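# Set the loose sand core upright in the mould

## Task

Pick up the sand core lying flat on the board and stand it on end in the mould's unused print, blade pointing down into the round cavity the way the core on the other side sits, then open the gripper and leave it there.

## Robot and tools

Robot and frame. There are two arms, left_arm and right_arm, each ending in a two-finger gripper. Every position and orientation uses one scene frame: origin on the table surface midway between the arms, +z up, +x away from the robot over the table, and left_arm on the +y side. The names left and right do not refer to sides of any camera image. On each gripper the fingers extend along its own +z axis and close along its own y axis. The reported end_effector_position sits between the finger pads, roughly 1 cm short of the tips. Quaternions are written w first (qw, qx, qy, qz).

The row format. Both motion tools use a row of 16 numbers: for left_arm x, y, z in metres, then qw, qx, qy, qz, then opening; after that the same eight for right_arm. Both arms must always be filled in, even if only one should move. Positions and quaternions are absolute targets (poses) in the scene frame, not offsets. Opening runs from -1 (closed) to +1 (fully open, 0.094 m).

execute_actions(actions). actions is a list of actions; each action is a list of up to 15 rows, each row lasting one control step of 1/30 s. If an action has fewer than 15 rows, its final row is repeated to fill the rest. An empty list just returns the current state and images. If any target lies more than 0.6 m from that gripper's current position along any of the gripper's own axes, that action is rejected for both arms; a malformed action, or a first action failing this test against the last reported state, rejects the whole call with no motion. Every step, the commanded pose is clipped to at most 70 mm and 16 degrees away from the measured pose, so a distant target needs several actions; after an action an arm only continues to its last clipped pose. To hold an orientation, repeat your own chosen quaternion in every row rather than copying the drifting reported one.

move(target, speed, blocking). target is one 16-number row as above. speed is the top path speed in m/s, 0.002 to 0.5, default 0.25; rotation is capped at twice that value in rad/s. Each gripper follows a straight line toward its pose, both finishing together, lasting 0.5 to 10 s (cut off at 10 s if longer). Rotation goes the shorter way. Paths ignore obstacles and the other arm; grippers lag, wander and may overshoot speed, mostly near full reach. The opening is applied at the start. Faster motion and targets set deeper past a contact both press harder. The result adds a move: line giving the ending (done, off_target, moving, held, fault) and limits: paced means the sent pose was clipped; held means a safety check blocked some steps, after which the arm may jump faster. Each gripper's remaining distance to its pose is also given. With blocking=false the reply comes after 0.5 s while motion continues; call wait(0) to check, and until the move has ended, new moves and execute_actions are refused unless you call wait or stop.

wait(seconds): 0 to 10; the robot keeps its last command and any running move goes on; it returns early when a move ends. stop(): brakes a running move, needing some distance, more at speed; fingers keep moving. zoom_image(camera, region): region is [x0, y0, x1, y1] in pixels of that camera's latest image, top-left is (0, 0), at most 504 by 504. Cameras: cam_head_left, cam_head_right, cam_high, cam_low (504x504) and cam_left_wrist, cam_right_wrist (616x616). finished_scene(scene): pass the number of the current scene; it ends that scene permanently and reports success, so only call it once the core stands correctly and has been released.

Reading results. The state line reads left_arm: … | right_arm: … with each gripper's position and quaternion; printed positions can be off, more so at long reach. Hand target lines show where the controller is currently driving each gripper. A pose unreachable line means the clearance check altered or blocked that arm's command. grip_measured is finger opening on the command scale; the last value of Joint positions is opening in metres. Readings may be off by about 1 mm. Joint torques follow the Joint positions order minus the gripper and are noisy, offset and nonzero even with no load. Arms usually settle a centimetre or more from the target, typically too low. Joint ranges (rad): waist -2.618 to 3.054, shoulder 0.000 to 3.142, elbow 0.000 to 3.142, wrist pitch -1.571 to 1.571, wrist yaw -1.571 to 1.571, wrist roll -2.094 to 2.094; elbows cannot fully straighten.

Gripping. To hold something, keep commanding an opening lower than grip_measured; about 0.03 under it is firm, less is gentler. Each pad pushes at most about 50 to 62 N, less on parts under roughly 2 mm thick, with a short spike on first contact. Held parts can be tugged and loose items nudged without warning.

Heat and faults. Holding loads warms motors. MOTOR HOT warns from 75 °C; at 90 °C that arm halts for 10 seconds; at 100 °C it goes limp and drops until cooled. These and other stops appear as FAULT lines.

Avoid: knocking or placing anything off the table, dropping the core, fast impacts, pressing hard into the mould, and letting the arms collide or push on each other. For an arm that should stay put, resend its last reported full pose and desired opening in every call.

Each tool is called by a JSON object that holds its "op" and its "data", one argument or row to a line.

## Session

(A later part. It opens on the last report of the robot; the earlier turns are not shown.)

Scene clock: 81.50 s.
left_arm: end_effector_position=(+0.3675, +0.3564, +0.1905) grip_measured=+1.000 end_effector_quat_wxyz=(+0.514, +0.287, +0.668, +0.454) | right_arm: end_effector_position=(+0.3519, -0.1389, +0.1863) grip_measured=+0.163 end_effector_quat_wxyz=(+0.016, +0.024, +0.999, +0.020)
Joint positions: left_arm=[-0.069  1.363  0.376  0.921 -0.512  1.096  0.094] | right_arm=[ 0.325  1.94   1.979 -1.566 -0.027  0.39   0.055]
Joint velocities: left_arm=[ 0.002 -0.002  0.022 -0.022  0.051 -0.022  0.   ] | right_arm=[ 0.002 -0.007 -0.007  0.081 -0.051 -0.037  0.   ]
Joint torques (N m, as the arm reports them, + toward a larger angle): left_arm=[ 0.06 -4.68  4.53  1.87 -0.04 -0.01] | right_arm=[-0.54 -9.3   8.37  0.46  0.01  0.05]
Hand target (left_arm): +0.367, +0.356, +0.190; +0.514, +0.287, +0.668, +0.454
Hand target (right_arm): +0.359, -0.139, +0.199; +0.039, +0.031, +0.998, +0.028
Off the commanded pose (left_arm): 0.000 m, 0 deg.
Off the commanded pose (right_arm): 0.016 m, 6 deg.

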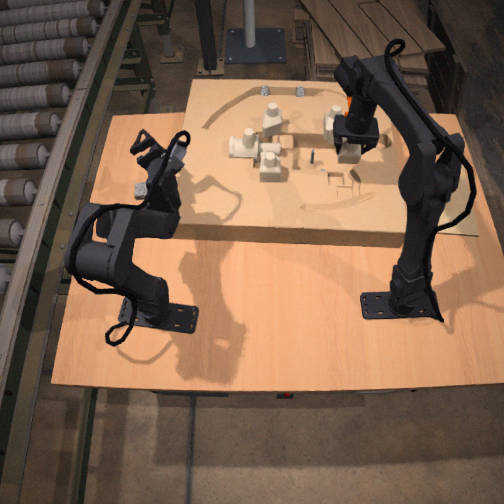

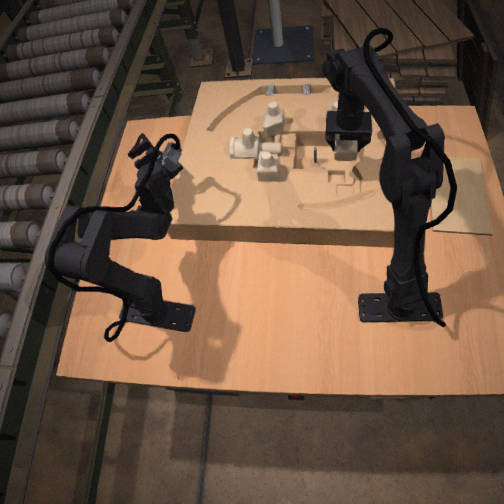

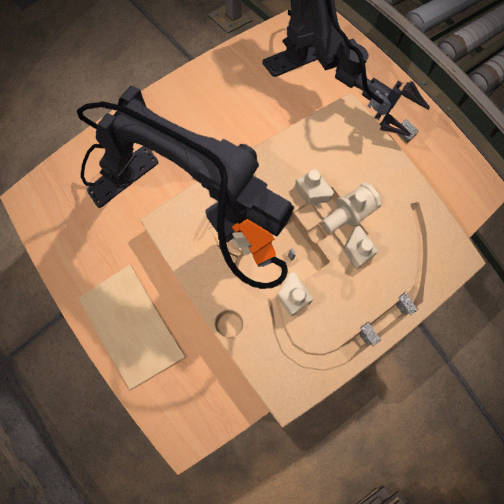

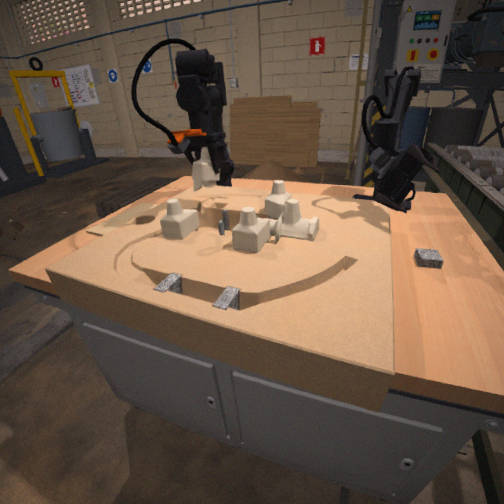

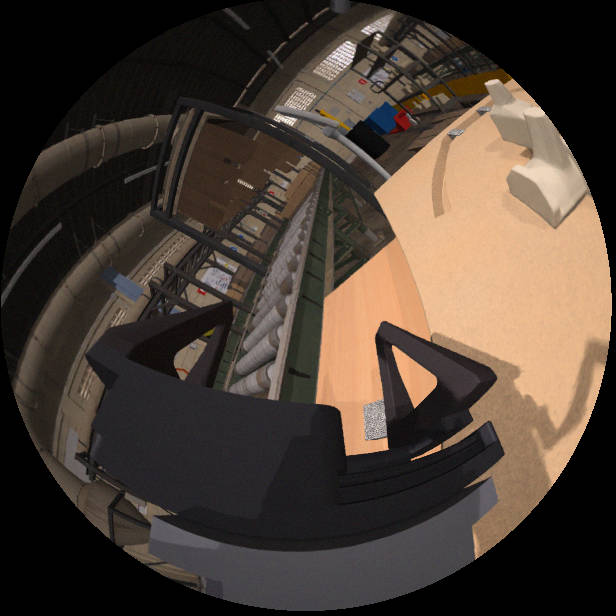

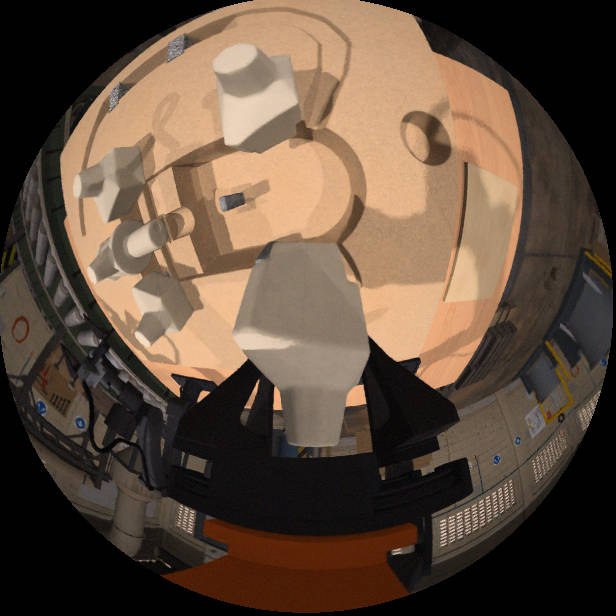

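{"op": "move", "data": {
  "target": [0.3675,0.3564,0.1905,0.514,0.287,0.668,0.454,1,0.355,-0.127,0.165,-0.11,0.03,0.993,0,0.115],
  "speed": 0.05
}}

{"op": "zoom_image", "data": {
  "camera": "cam_head_left",
  "region": [280,110,420,220]
}}

{"op": "zoom_image", "data": {
  "camera": "cam_low",
  "region": [140,120,300,260]
}}

Scene clock: 91.87 s.
left_arm: end_effector_position=(+0.3675, +0.3564, +0.1905) grip_measured=+1.000 end_effector_quat_wxyz=(+0.514, +0.287, +0.668, +0.454) | right_arm: end_effector_position=(+0.3529, -0.1292, +0.1592) grip_measured=+0.163 end_effector_quat_wxyz=(-0.030, +0.029, +0.999, +0.029)
Joint positions: left_arm=[-0.069  1.363  0.376  0.921 -0.512  1.096  0.094] | right_arm=[ 0.325  2.019  1.979 -1.566 -0.076  0.399  0.055]
Joint velocities: left_arm=[-0.007  0.007 -0.017 -0.007  0.037  0.007  0.   ] | right_arm=[-0.007 -0.002 -0.007  0.081  0.022 -0.037  0.001]
Joint torques (N m, as the arm reports them, + toward a larger angle): left_arm=[ 0.09 -4.69  4.49  1.87 -0.02 -0.03] | right_arm=[-0.1  -9.99  6.3   0.3  -0.13  0.05]
Hand target (left_arm): +0.367, +0.356, +0.190; +0.514, +0.287, +0.668, +0.454
Hand target (right_arm): +0.355, -0.127, +0.165; -0.023, +0.034, +0.999, +0.036
Off the commanded pose (left_arm): 0.000 m, 0 deg.
Off the commanded pose (right_arm): 0.007 m, 10 deg.
joint sent to its limit (right arm) — the command would take joint 4 (wrist pitch) past its lower limit, so that joint was sent only as far as its limit.
move: off_target (right_arm)

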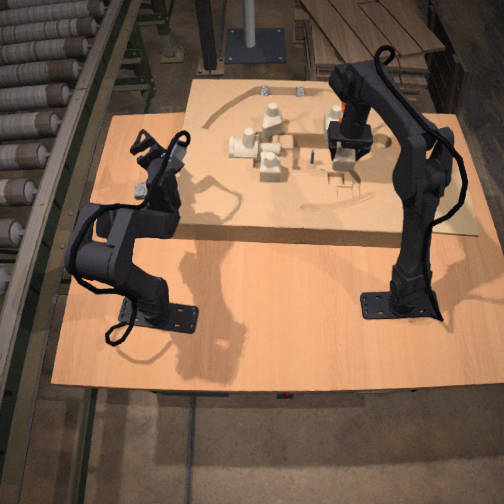

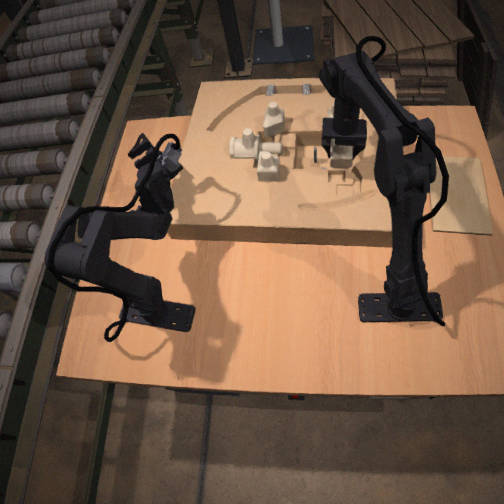

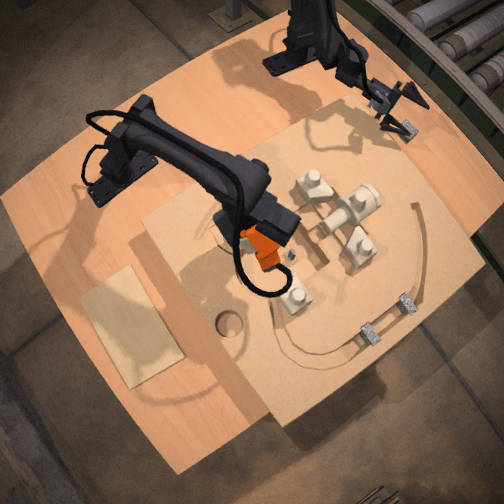

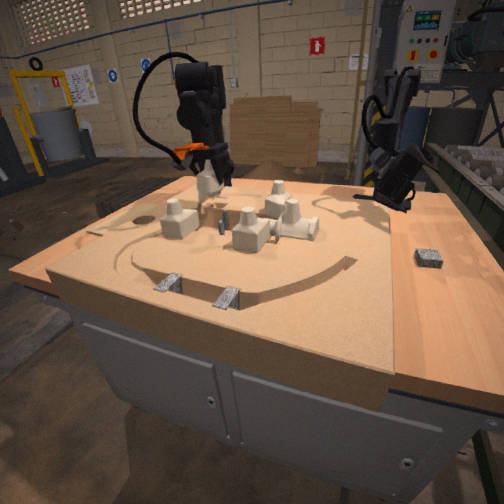

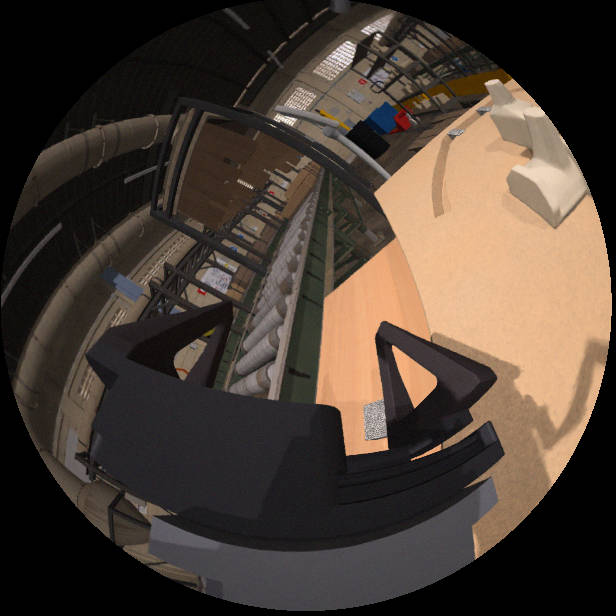

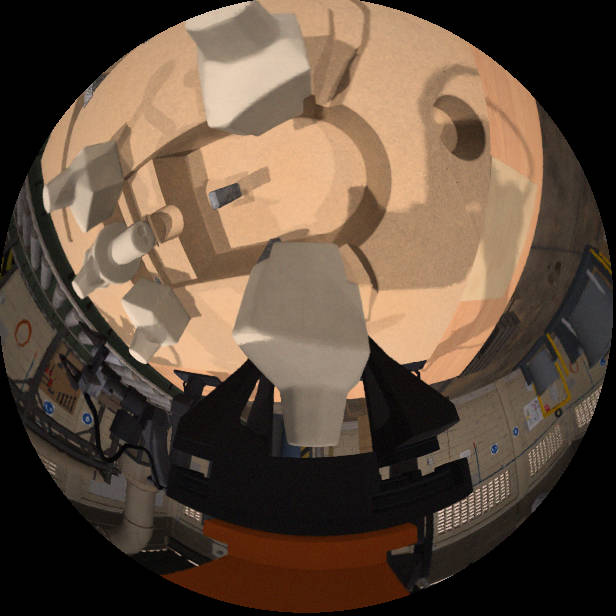

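Region (280, 110, 420, 220) of cam_head_left's 504x504 image, scaled by 3.600, with more detail than that image has; it fills the top 396 rows of this view, and the rest is white.

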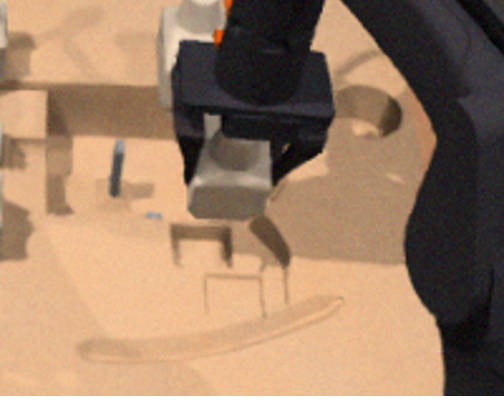

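Region (140, 120, 300, 260) of cam_low's 504x504 image, scaled by 3.150, with more detail than that image has; it fills the top 441 rows of this view, and the rest is white.

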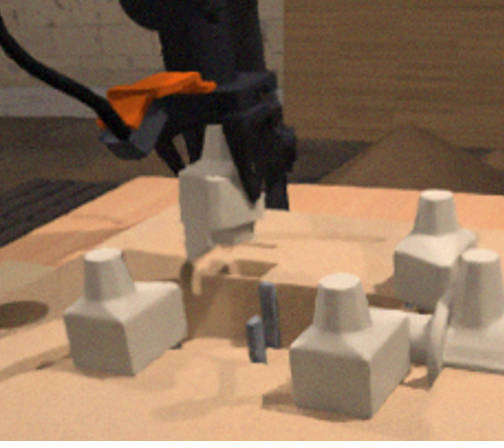

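{"op": "move", "data": {
  "target": [0.3675,0.3564,0.1905,0.514,0.287,0.668,0.454,1,0.356,-0.116,0.15,-0.05,0.03,0.998,0,0.115],
  "speed": 0.03
}}

{"op": "zoom_image", "data": {
  "camera": "cam_head_left",
  "region": [280,110,420,220]
}}

{"op": "zoom_image", "data": {
  "camera": "cam_low",
  "region": [140,120,300,260]
}}

Scene clock: 99.47 s.
left_arm: end_effector_position=(+0.3675, +0.3564, +0.1905) grip_measured=+1.000 end_effector_quat_wxyz=(+0.514, +0.287, +0.668, +0.454) | right_arm: end_effector_position=(+0.3504, -0.1194, +0.1403) grip_measured=+0.163 end_effector_quat_wxyz=(-0.050, +0.030, +0.998, +0.007)
Joint positions: left_arm=[-0.069  1.363  0.376  0.921 -0.512  1.096  0.094] | right_arm=[ 0.363  2.071  1.979 -1.566 -0.052  0.438  0.055]
Joint velocities: left_arm=[-0.012  0.007  0.002  0.007 -0.11  -0.007  0.   ] | right_arm=[ 0.007 -0.002 -0.017  0.037 -0.022  0.007 -0.   ]
Joint torques (N m, as the arm reports them, + toward a larger angle): left_arm=[ 0.08 -4.69  4.59  1.88 -0.01 -0.02] | right_arm=[  0.46 -10.33   7.48   0.19   0.07   0.07]
Hand target (left_arm): +0.367, +0.356, +0.191; +0.514, +0.287, +0.668, +0.454
Hand target (right_arm): +0.355, -0.116, +0.149; -0.032, +0.031, +0.999, +0.009
Off the commanded pose (left_arm): 0.000 m, 0 deg.
Off the commanded pose (right_arm): 0.012 m, 1 deg.
joint sent to its limit (right arm) — the command would take joint 4 (wrist pitch) past its lower limit, so that joint was sent only as far as its limit.
move: off_target (right_arm)

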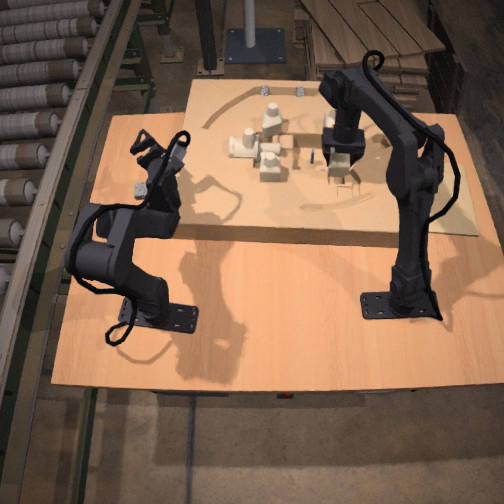

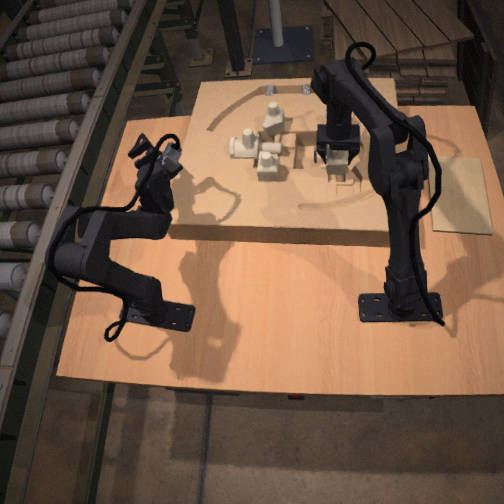

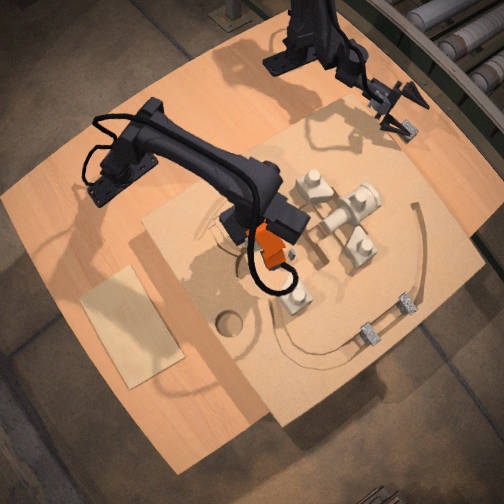

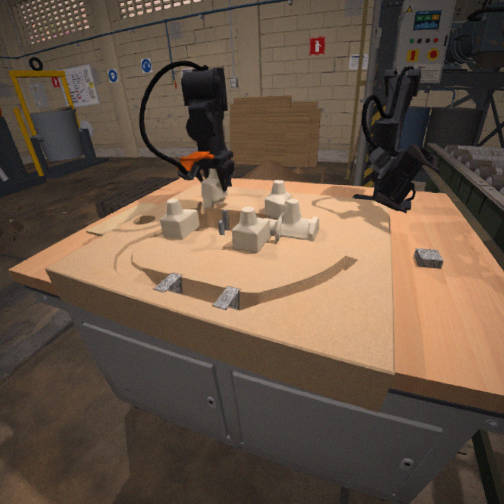

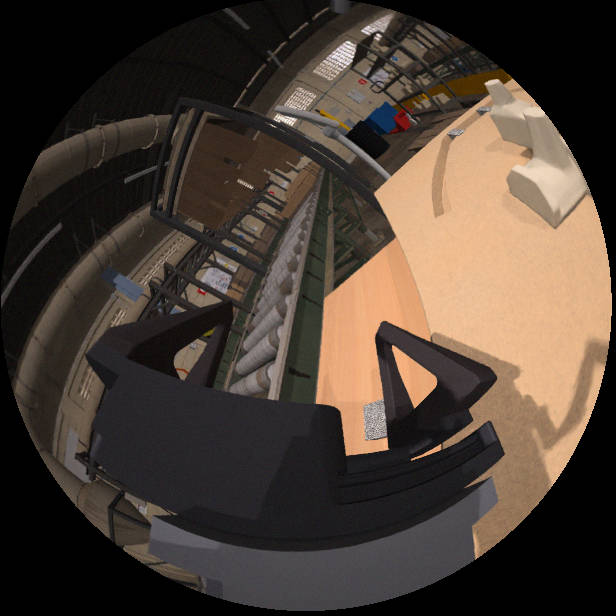

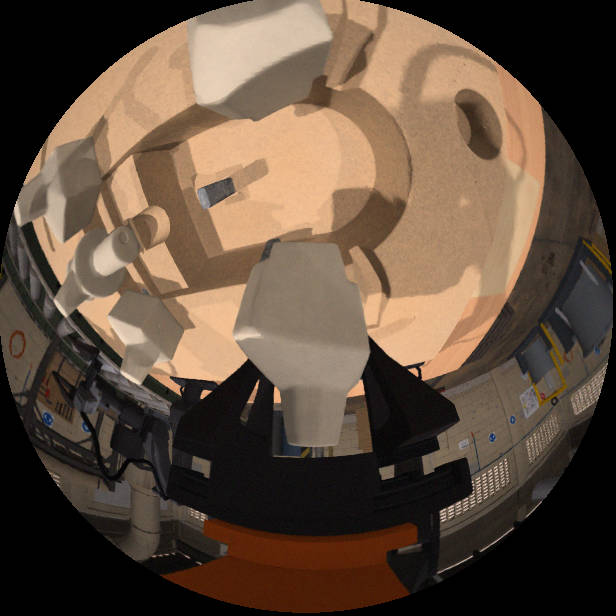

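Region (280, 110, 420, 220) of cam_head_left's 504x504 image, scaled by 3.600, with more detail than that image has; it fills the top 396 rows of this view, and the rest is white.

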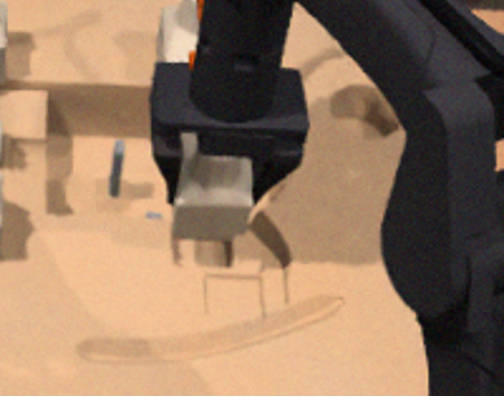

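Region (140, 120, 300, 260) of cam_low's 504x504 image, scaled by 3.150, with more detail than that image has; it fills the top 441 rows of this view, and the rest is white.

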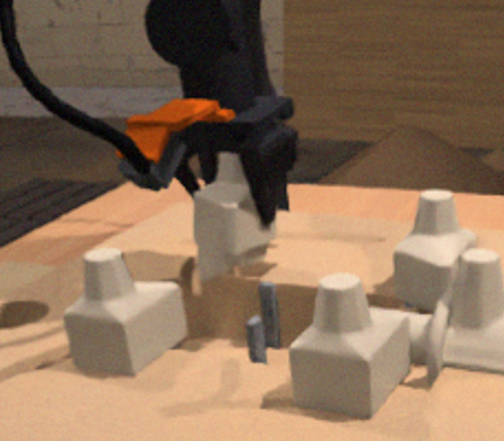

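{"op": "zoom_image", "data": {
  "camera": "cam_head_left",
  "region": [315,150,365,200]
}}

{"op": "zoom_image", "data": {
  "camera": "cam_head_right",
  "region": [312,150,362,200]
}}

{"op": "zoom_image", "data": {
  "camera": "cam_low",
  "region": [185,165,245,225]
}}

Region (315, 150, 365, 200) of cam_head_left's 504x504 image, scaled by 10.080, with more detail than that image has.

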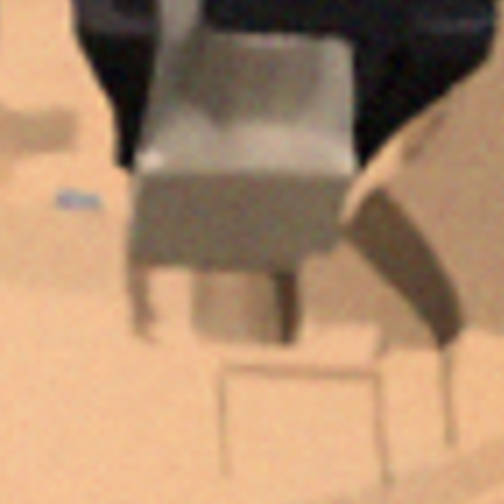

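Region (312, 150, 362, 200) of cam_head_right's 504x504 image, scaled by 10.080, with more detail than that image has.

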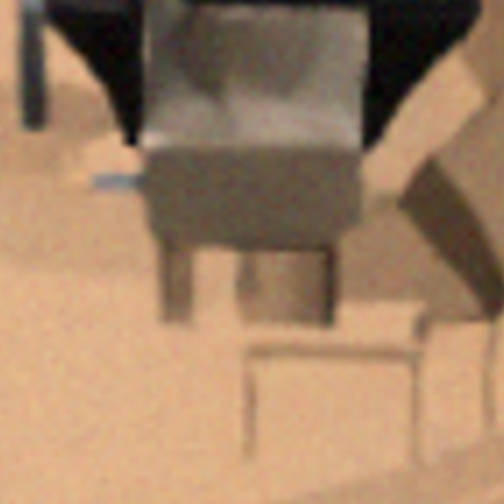

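Region (185, 165, 245, 225) of cam_low's 504x504 image, scaled by 8.400, with more detail than that image has.

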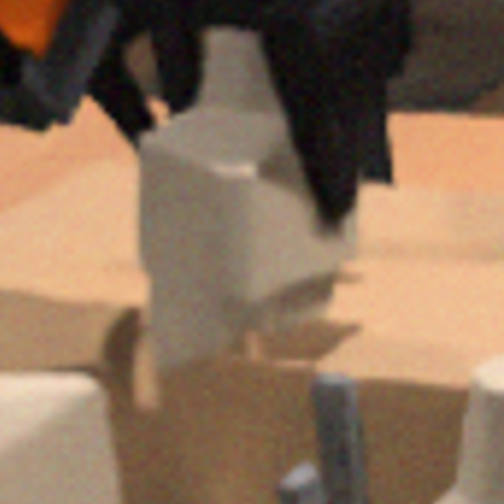

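{"op": "move", "data": {
  "target": [0.3675,0.3564,0.1905,0.514,0.287,0.668,0.454,1,0.356,-0.118,0.139,-0.055,0.03,0.998,0,0.115],
  "speed": 0.02
}}

{"op": "zoom_image", "data": {
  "camera": "cam_head_left",
  "region": [315,150,365,200]
}}

{"op": "zoom_image", "data": {
  "camera": "cam_head_right",
  "region": [312,150,362,200]
}}

{"op": "zoom_image", "data": {
  "camera": "cam_low",
  "region": [185,165,245,225]
}}

Scene clock: 111.60 s.
left_arm: end_effector_position=(+0.3675, +0.3564, +0.1905) grip_measured=+1.000 end_effector_quat_wxyz=(+0.514, +0.287, +0.668, +0.454) | right_arm: end_effector_position=(+0.3510, -0.1194, +0.1305) grip_measured=+0.163 end_effector_quat_wxyz=(-0.062, +0.031, +0.998, +0.000)
Joint positions: left_arm=[-0.069  1.363  0.376  0.921 -0.512  1.096  0.094] | right_arm=[ 0.363  2.099  1.979 -1.566 -0.05   0.439  0.055]
Joint velocities: left_arm=[-0.007  0.002 -0.002  0.007 -0.037  0.007  0.   ] | right_arm=[-0.002 -0.002  0.007 -0.081  0.037  0.051  0.001]
Joint torques (N m, as the arm reports them, + toward a larger angle): left_arm=[ 0.07 -4.67  4.49  1.9  -0.02 -0.03] | right_arm=[  0.04 -10.65   6.99   0.14   0.03  -0.03]
Hand target (left_arm): +0.367, +0.356, +0.190; +0.514, +0.287, +0.668, +0.454
Hand target (right_arm): +0.356, -0.118, +0.139; -0.047, +0.030, +0.998, +0.004
Off the commanded pose (left_arm): 0.000 m, 0 deg.
Off the commanded pose (right_arm): 0.010 m, 1 deg.
joint sent to its limit (right arm) — the command would take joint 4 (wrist pitch) past its lower limit, so that joint was sent only as far as its limit.
move: done

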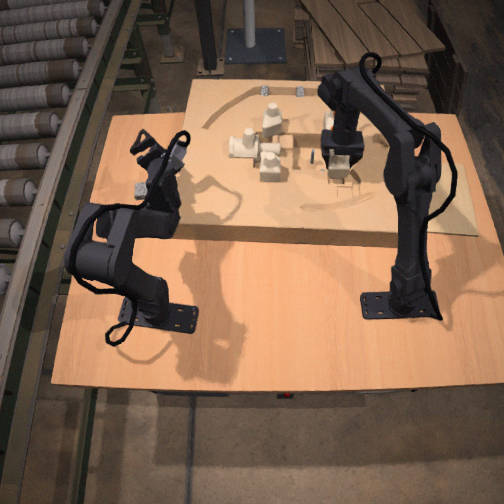

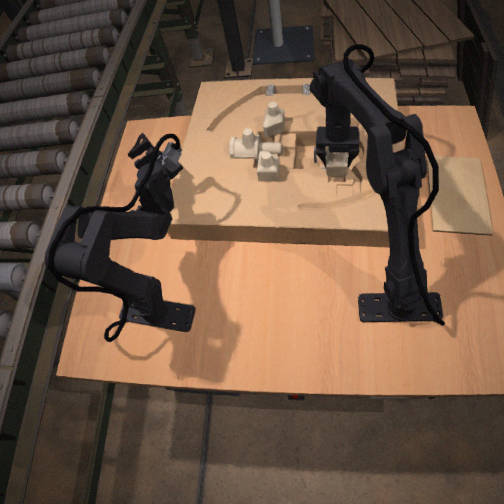

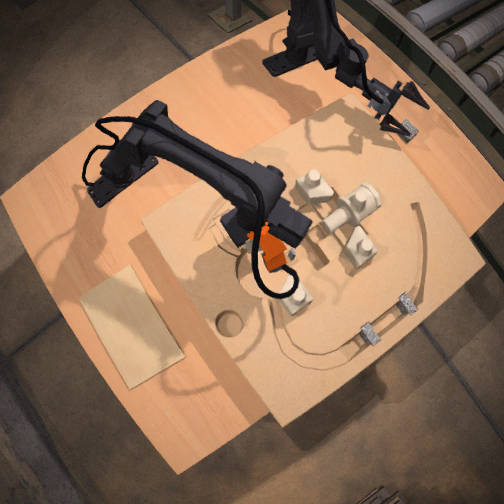

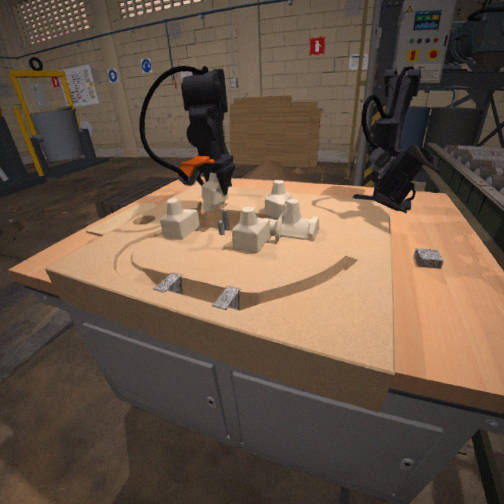

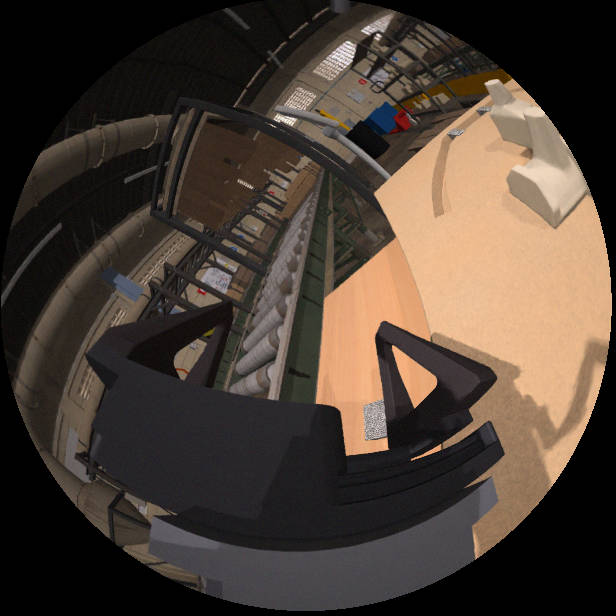

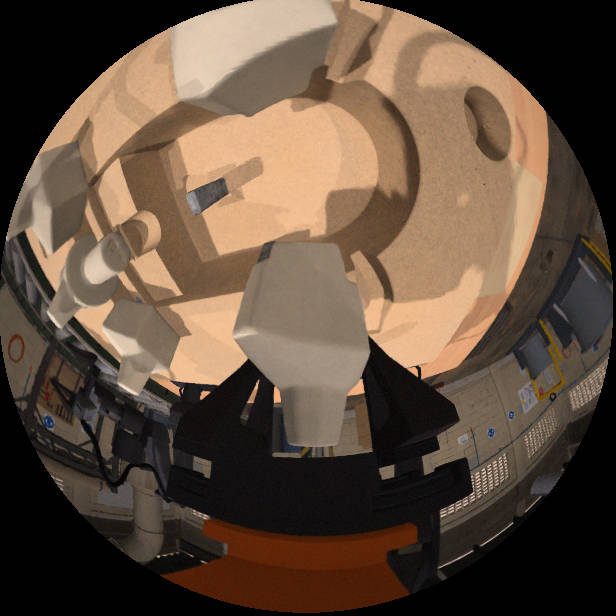

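Region (315, 150, 365, 200) of cam_head_left's 504x504 image, scaled by 10.080, with more detail than that image has.

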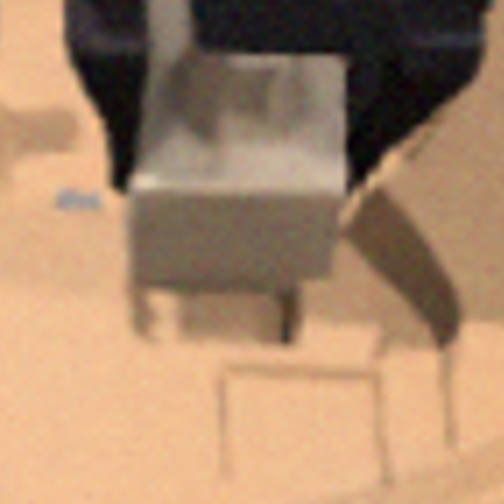

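Region (312, 150, 362, 200) of cam_head_right's 504x504 image, scaled by 10.080, with more detail than that image has.

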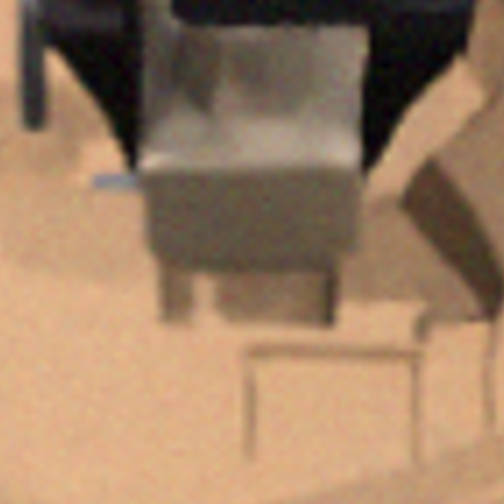

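Region (185, 165, 245, 225) of cam_low's 504x504 image, scaled by 8.400, with more detail than that image has.

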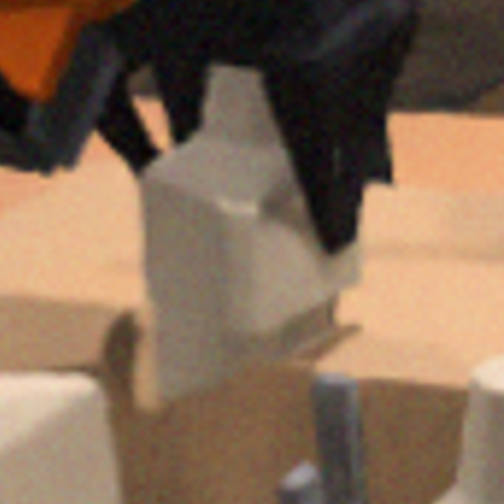

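{"op": "move", "data": {
  "target": [0.3675,0.3564,0.1905,0.514,0.287,0.668,0.454,1,0.351,-0.118,0.134,-0.06,0.03,0.998,0,0.115],
  "speed": 0.015
}}

{"op": "zoom_image", "data": {
  "camera": "cam_head_right",
  "region": [312,150,362,200]
}}

{"op": "zoom_image", "data": {
  "camera": "cam_low",
  "region": [185,165,245,225]
}}

Scene clock: 116.90 s.
left_arm: end_effector_position=(+0.3675, +0.3564, +0.1905) grip_measured=+1.000 end_effector_quat_wxyz=(+0.514, +0.287, +0.668, +0.454) | right_arm: end_effector_position=(+0.3510, -0.1194, +0.1305) grip_measured=+0.163 end_effector_quat_wxyz=(-0.062, +0.031, +0.998, +0.000)
Joint positions: left_arm=[-0.069  1.363  0.376  0.921 -0.512  1.096  0.094] | right_arm=[ 0.363  2.099  1.979 -1.566 -0.05   0.439  0.055]
Joint velocities: left_arm=[-0.002  0.007  0.002  0.007 -0.051 -0.095  0.   ] | right_arm=[ 0.007 -0.007 -0.007 -0.022  0.007  0.007  0.001]
Joint torques (N m, as the arm reports them, + toward a larger angle): left_arm=[ 0.11 -4.74  4.51  1.9  -0.01  0.  ] | right_arm=[  0.31 -10.63   5.63   0.14  -0.01  -0.01]
Hand target (left_arm): +0.367, +0.356, +0.191; +0.514, +0.287, +0.668, +0.454
Hand target (right_arm): +0.351, -0.118, +0.134; -0.058, +0.030, +0.998, +0.001
Off the commanded pose (left_arm): 0.000 m, 0 deg.
Off the commanded pose (right_arm): 0.004 m, 0 deg.
joint sent to its limit (right arm) — the command would take joint 4 (wrist pitch) past its lower limit, so that joint was sent only as far as its limit.
move: done

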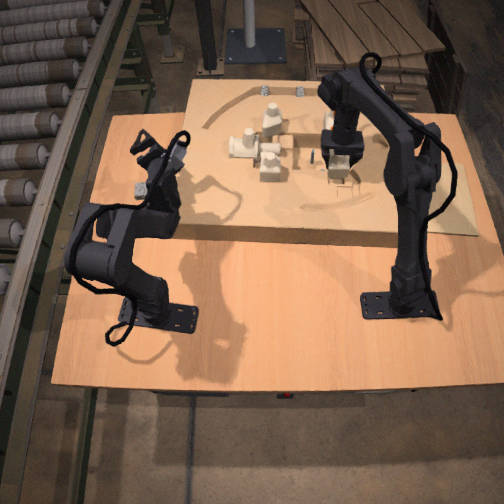

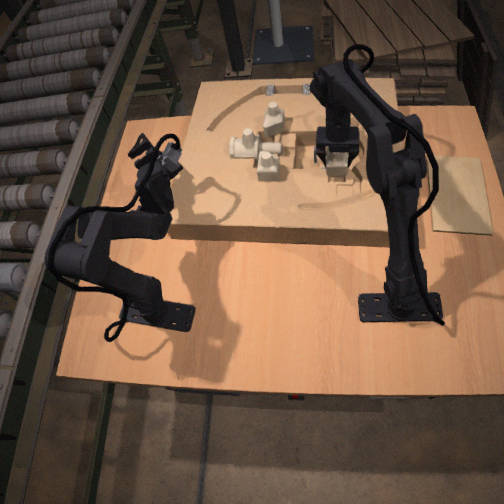

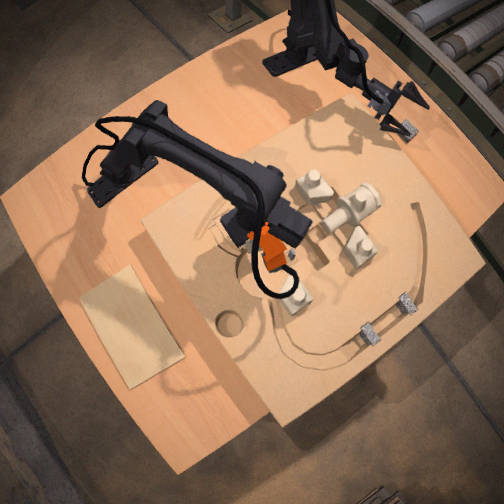

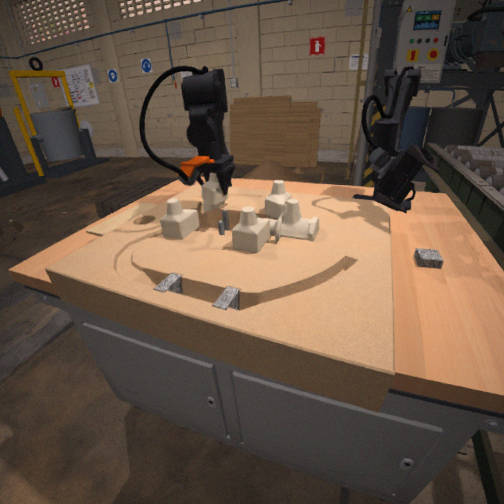

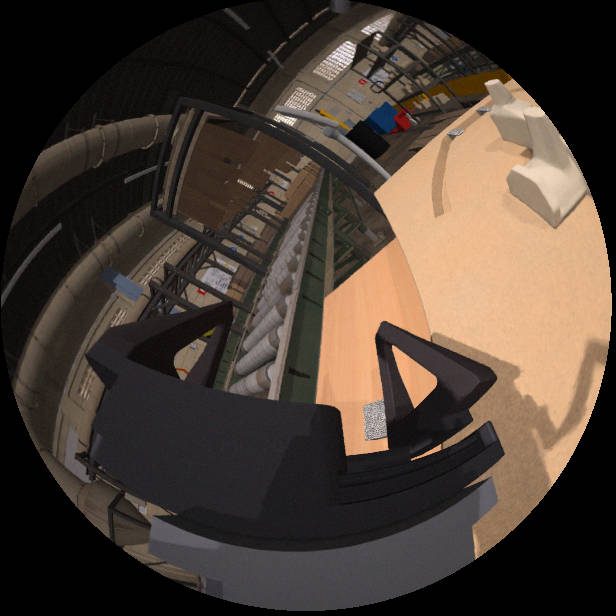

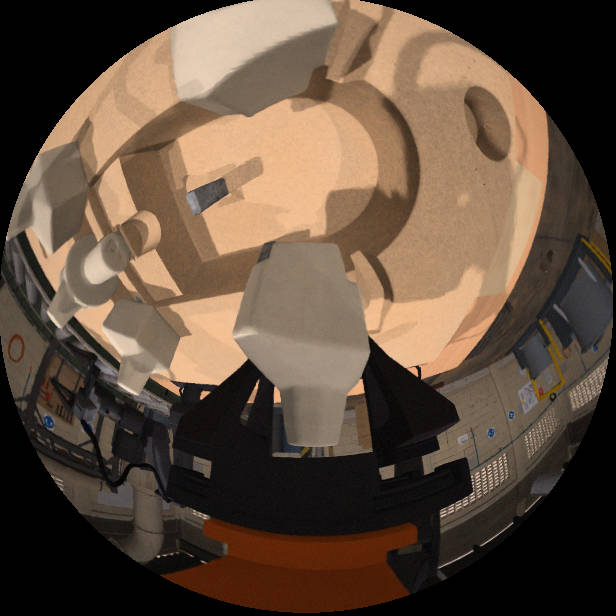

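Region (312, 150, 362, 200) of cam_head_right's 504x504 image, scaled by 10.080, with more detail than that image has.

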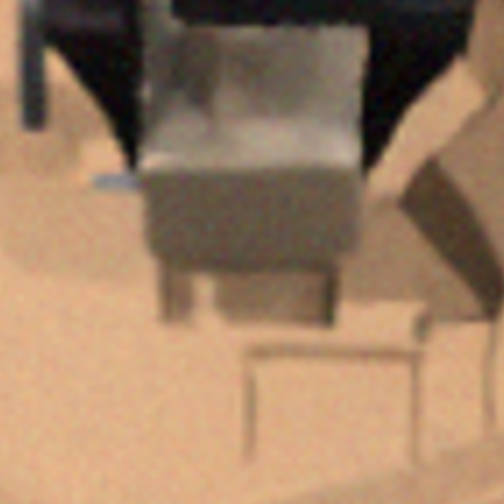

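Region (185, 165, 245, 225) of cam_low's 504x504 image, scaled by 8.400, with more detail than that image has.

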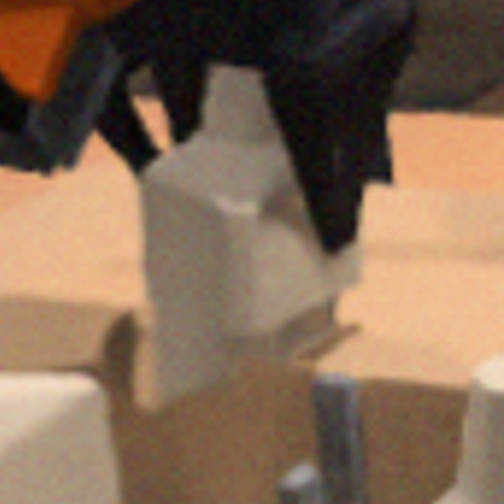

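{"op": "move", "data": {
  "target": [0.3675,0.3564,0.1905,0.514,0.287,0.668,0.454,1,0.347,-0.1185,0.131,-0.07,0.03,0.997,0,0.115],
  "speed": 0.01
}}

{"op": "zoom_image", "data": {
  "camera": "cam_head_right",
  "region": [312,150,362,200]
}}

{"op": "zoom_image", "data": {
  "camera": "cam_low",
  "region": [185,165,245,225]
}}

Scene clock: 121.13 s.
left_arm: end_effector_position=(+0.3675, +0.3564, +0.1905) grip_measured=+1.000 end_effector_quat_wxyz=(+0.514, +0.287, +0.668, +0.454) | right_arm: end_effector_position=(+0.3509, -0.1194, +0.1305) grip_measured=+0.163 end_effector_quat_wxyz=(-0.062, +0.031, +0.998, +0.001)
Joint positions: left_arm=[-0.069  1.363  0.376  0.921 -0.512  1.096  0.094] | right_arm=[ 0.363  2.099  1.979 -1.566 -0.051  0.439  0.055]
Joint velocities: left_arm=[-0.007  0.012 -0.017  0.022 -0.081  0.022  0.   ] | right_arm=[-0.002 -0.002  0.002 -0.051 -0.051 -0.037  0.001]
Joint torques (N m, as the arm reports them, + toward a larger angle): left_arm=[ 0.09 -4.64  4.5   1.88  0.   -0.01] | right_arm=[  0.2  -10.83   4.38   0.14  -0.1   -0.02]
Hand target (left_arm): +0.367, +0.356, +0.190; +0.514, +0.287, +0.668, +0.454
Hand target (right_arm): +0.347, -0.119, +0.131; -0.066, +0.030, +0.997, +0.002
Off the commanded pose (left_arm): 0.000 m, 0 deg.
Off the commanded pose (right_arm): 0.004 m, 1 deg.
joint sent to its limit (right arm) — the command would take joint 4 (wrist pitch) past its lower limit, so that joint was sent only as far as its limit.
move: done

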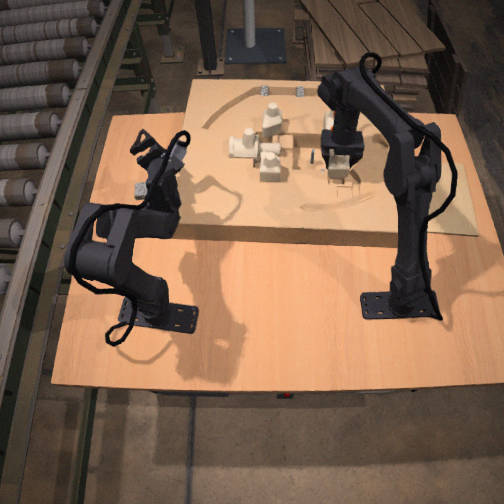

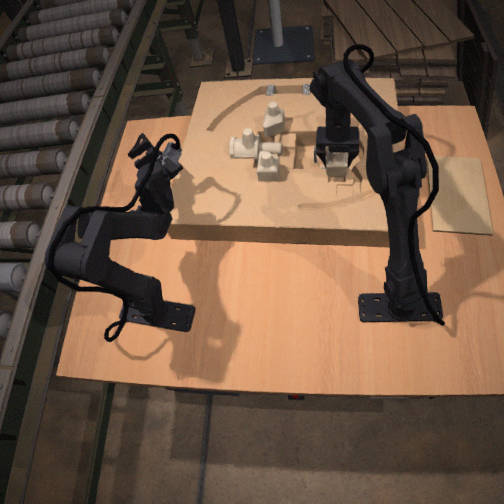

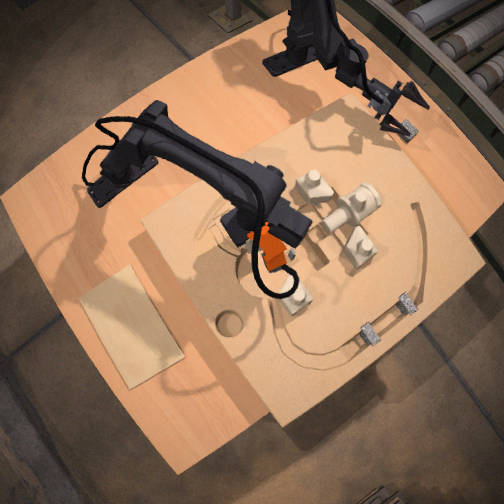

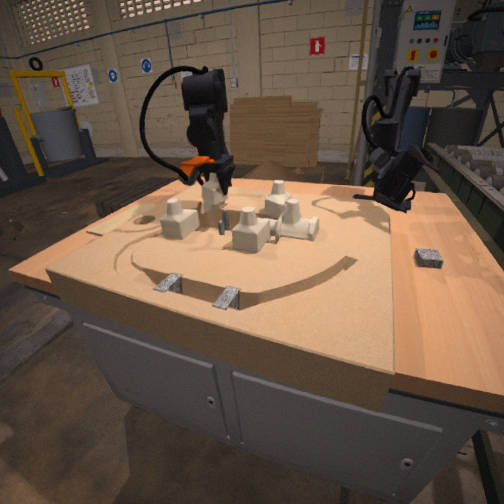

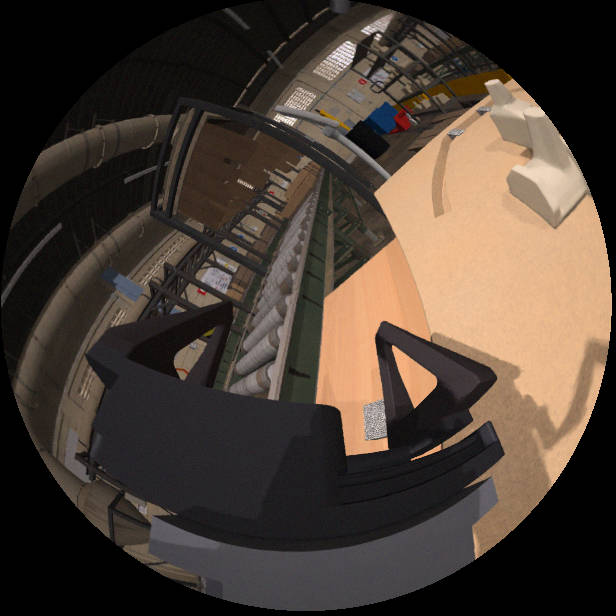

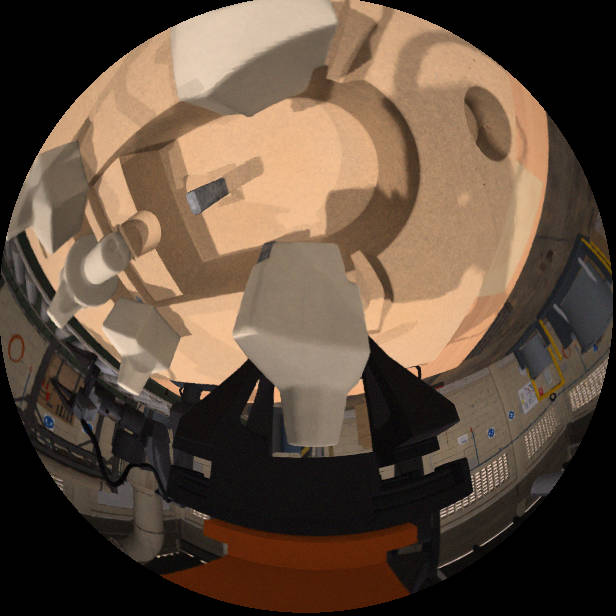

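Region (312, 150, 362, 200) of cam_head_right's 504x504 image, scaled by 10.080, with more detail than that image has.

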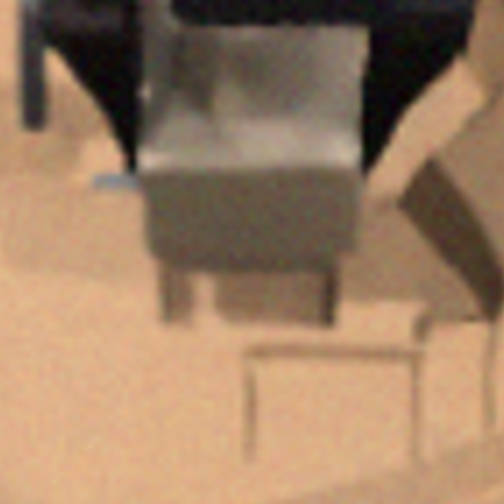

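Region (185, 165, 245, 225) of cam_low's 504x504 image, scaled by 8.400, with more detail than that image has.

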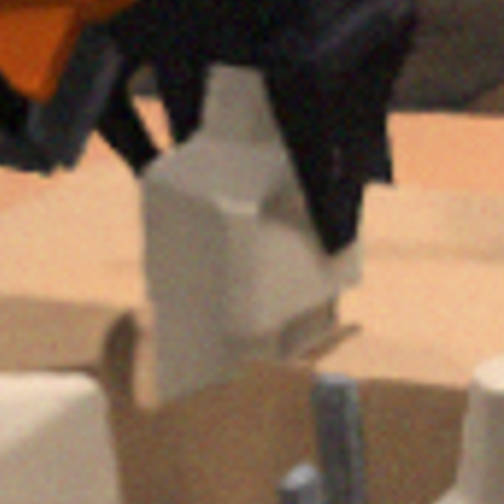

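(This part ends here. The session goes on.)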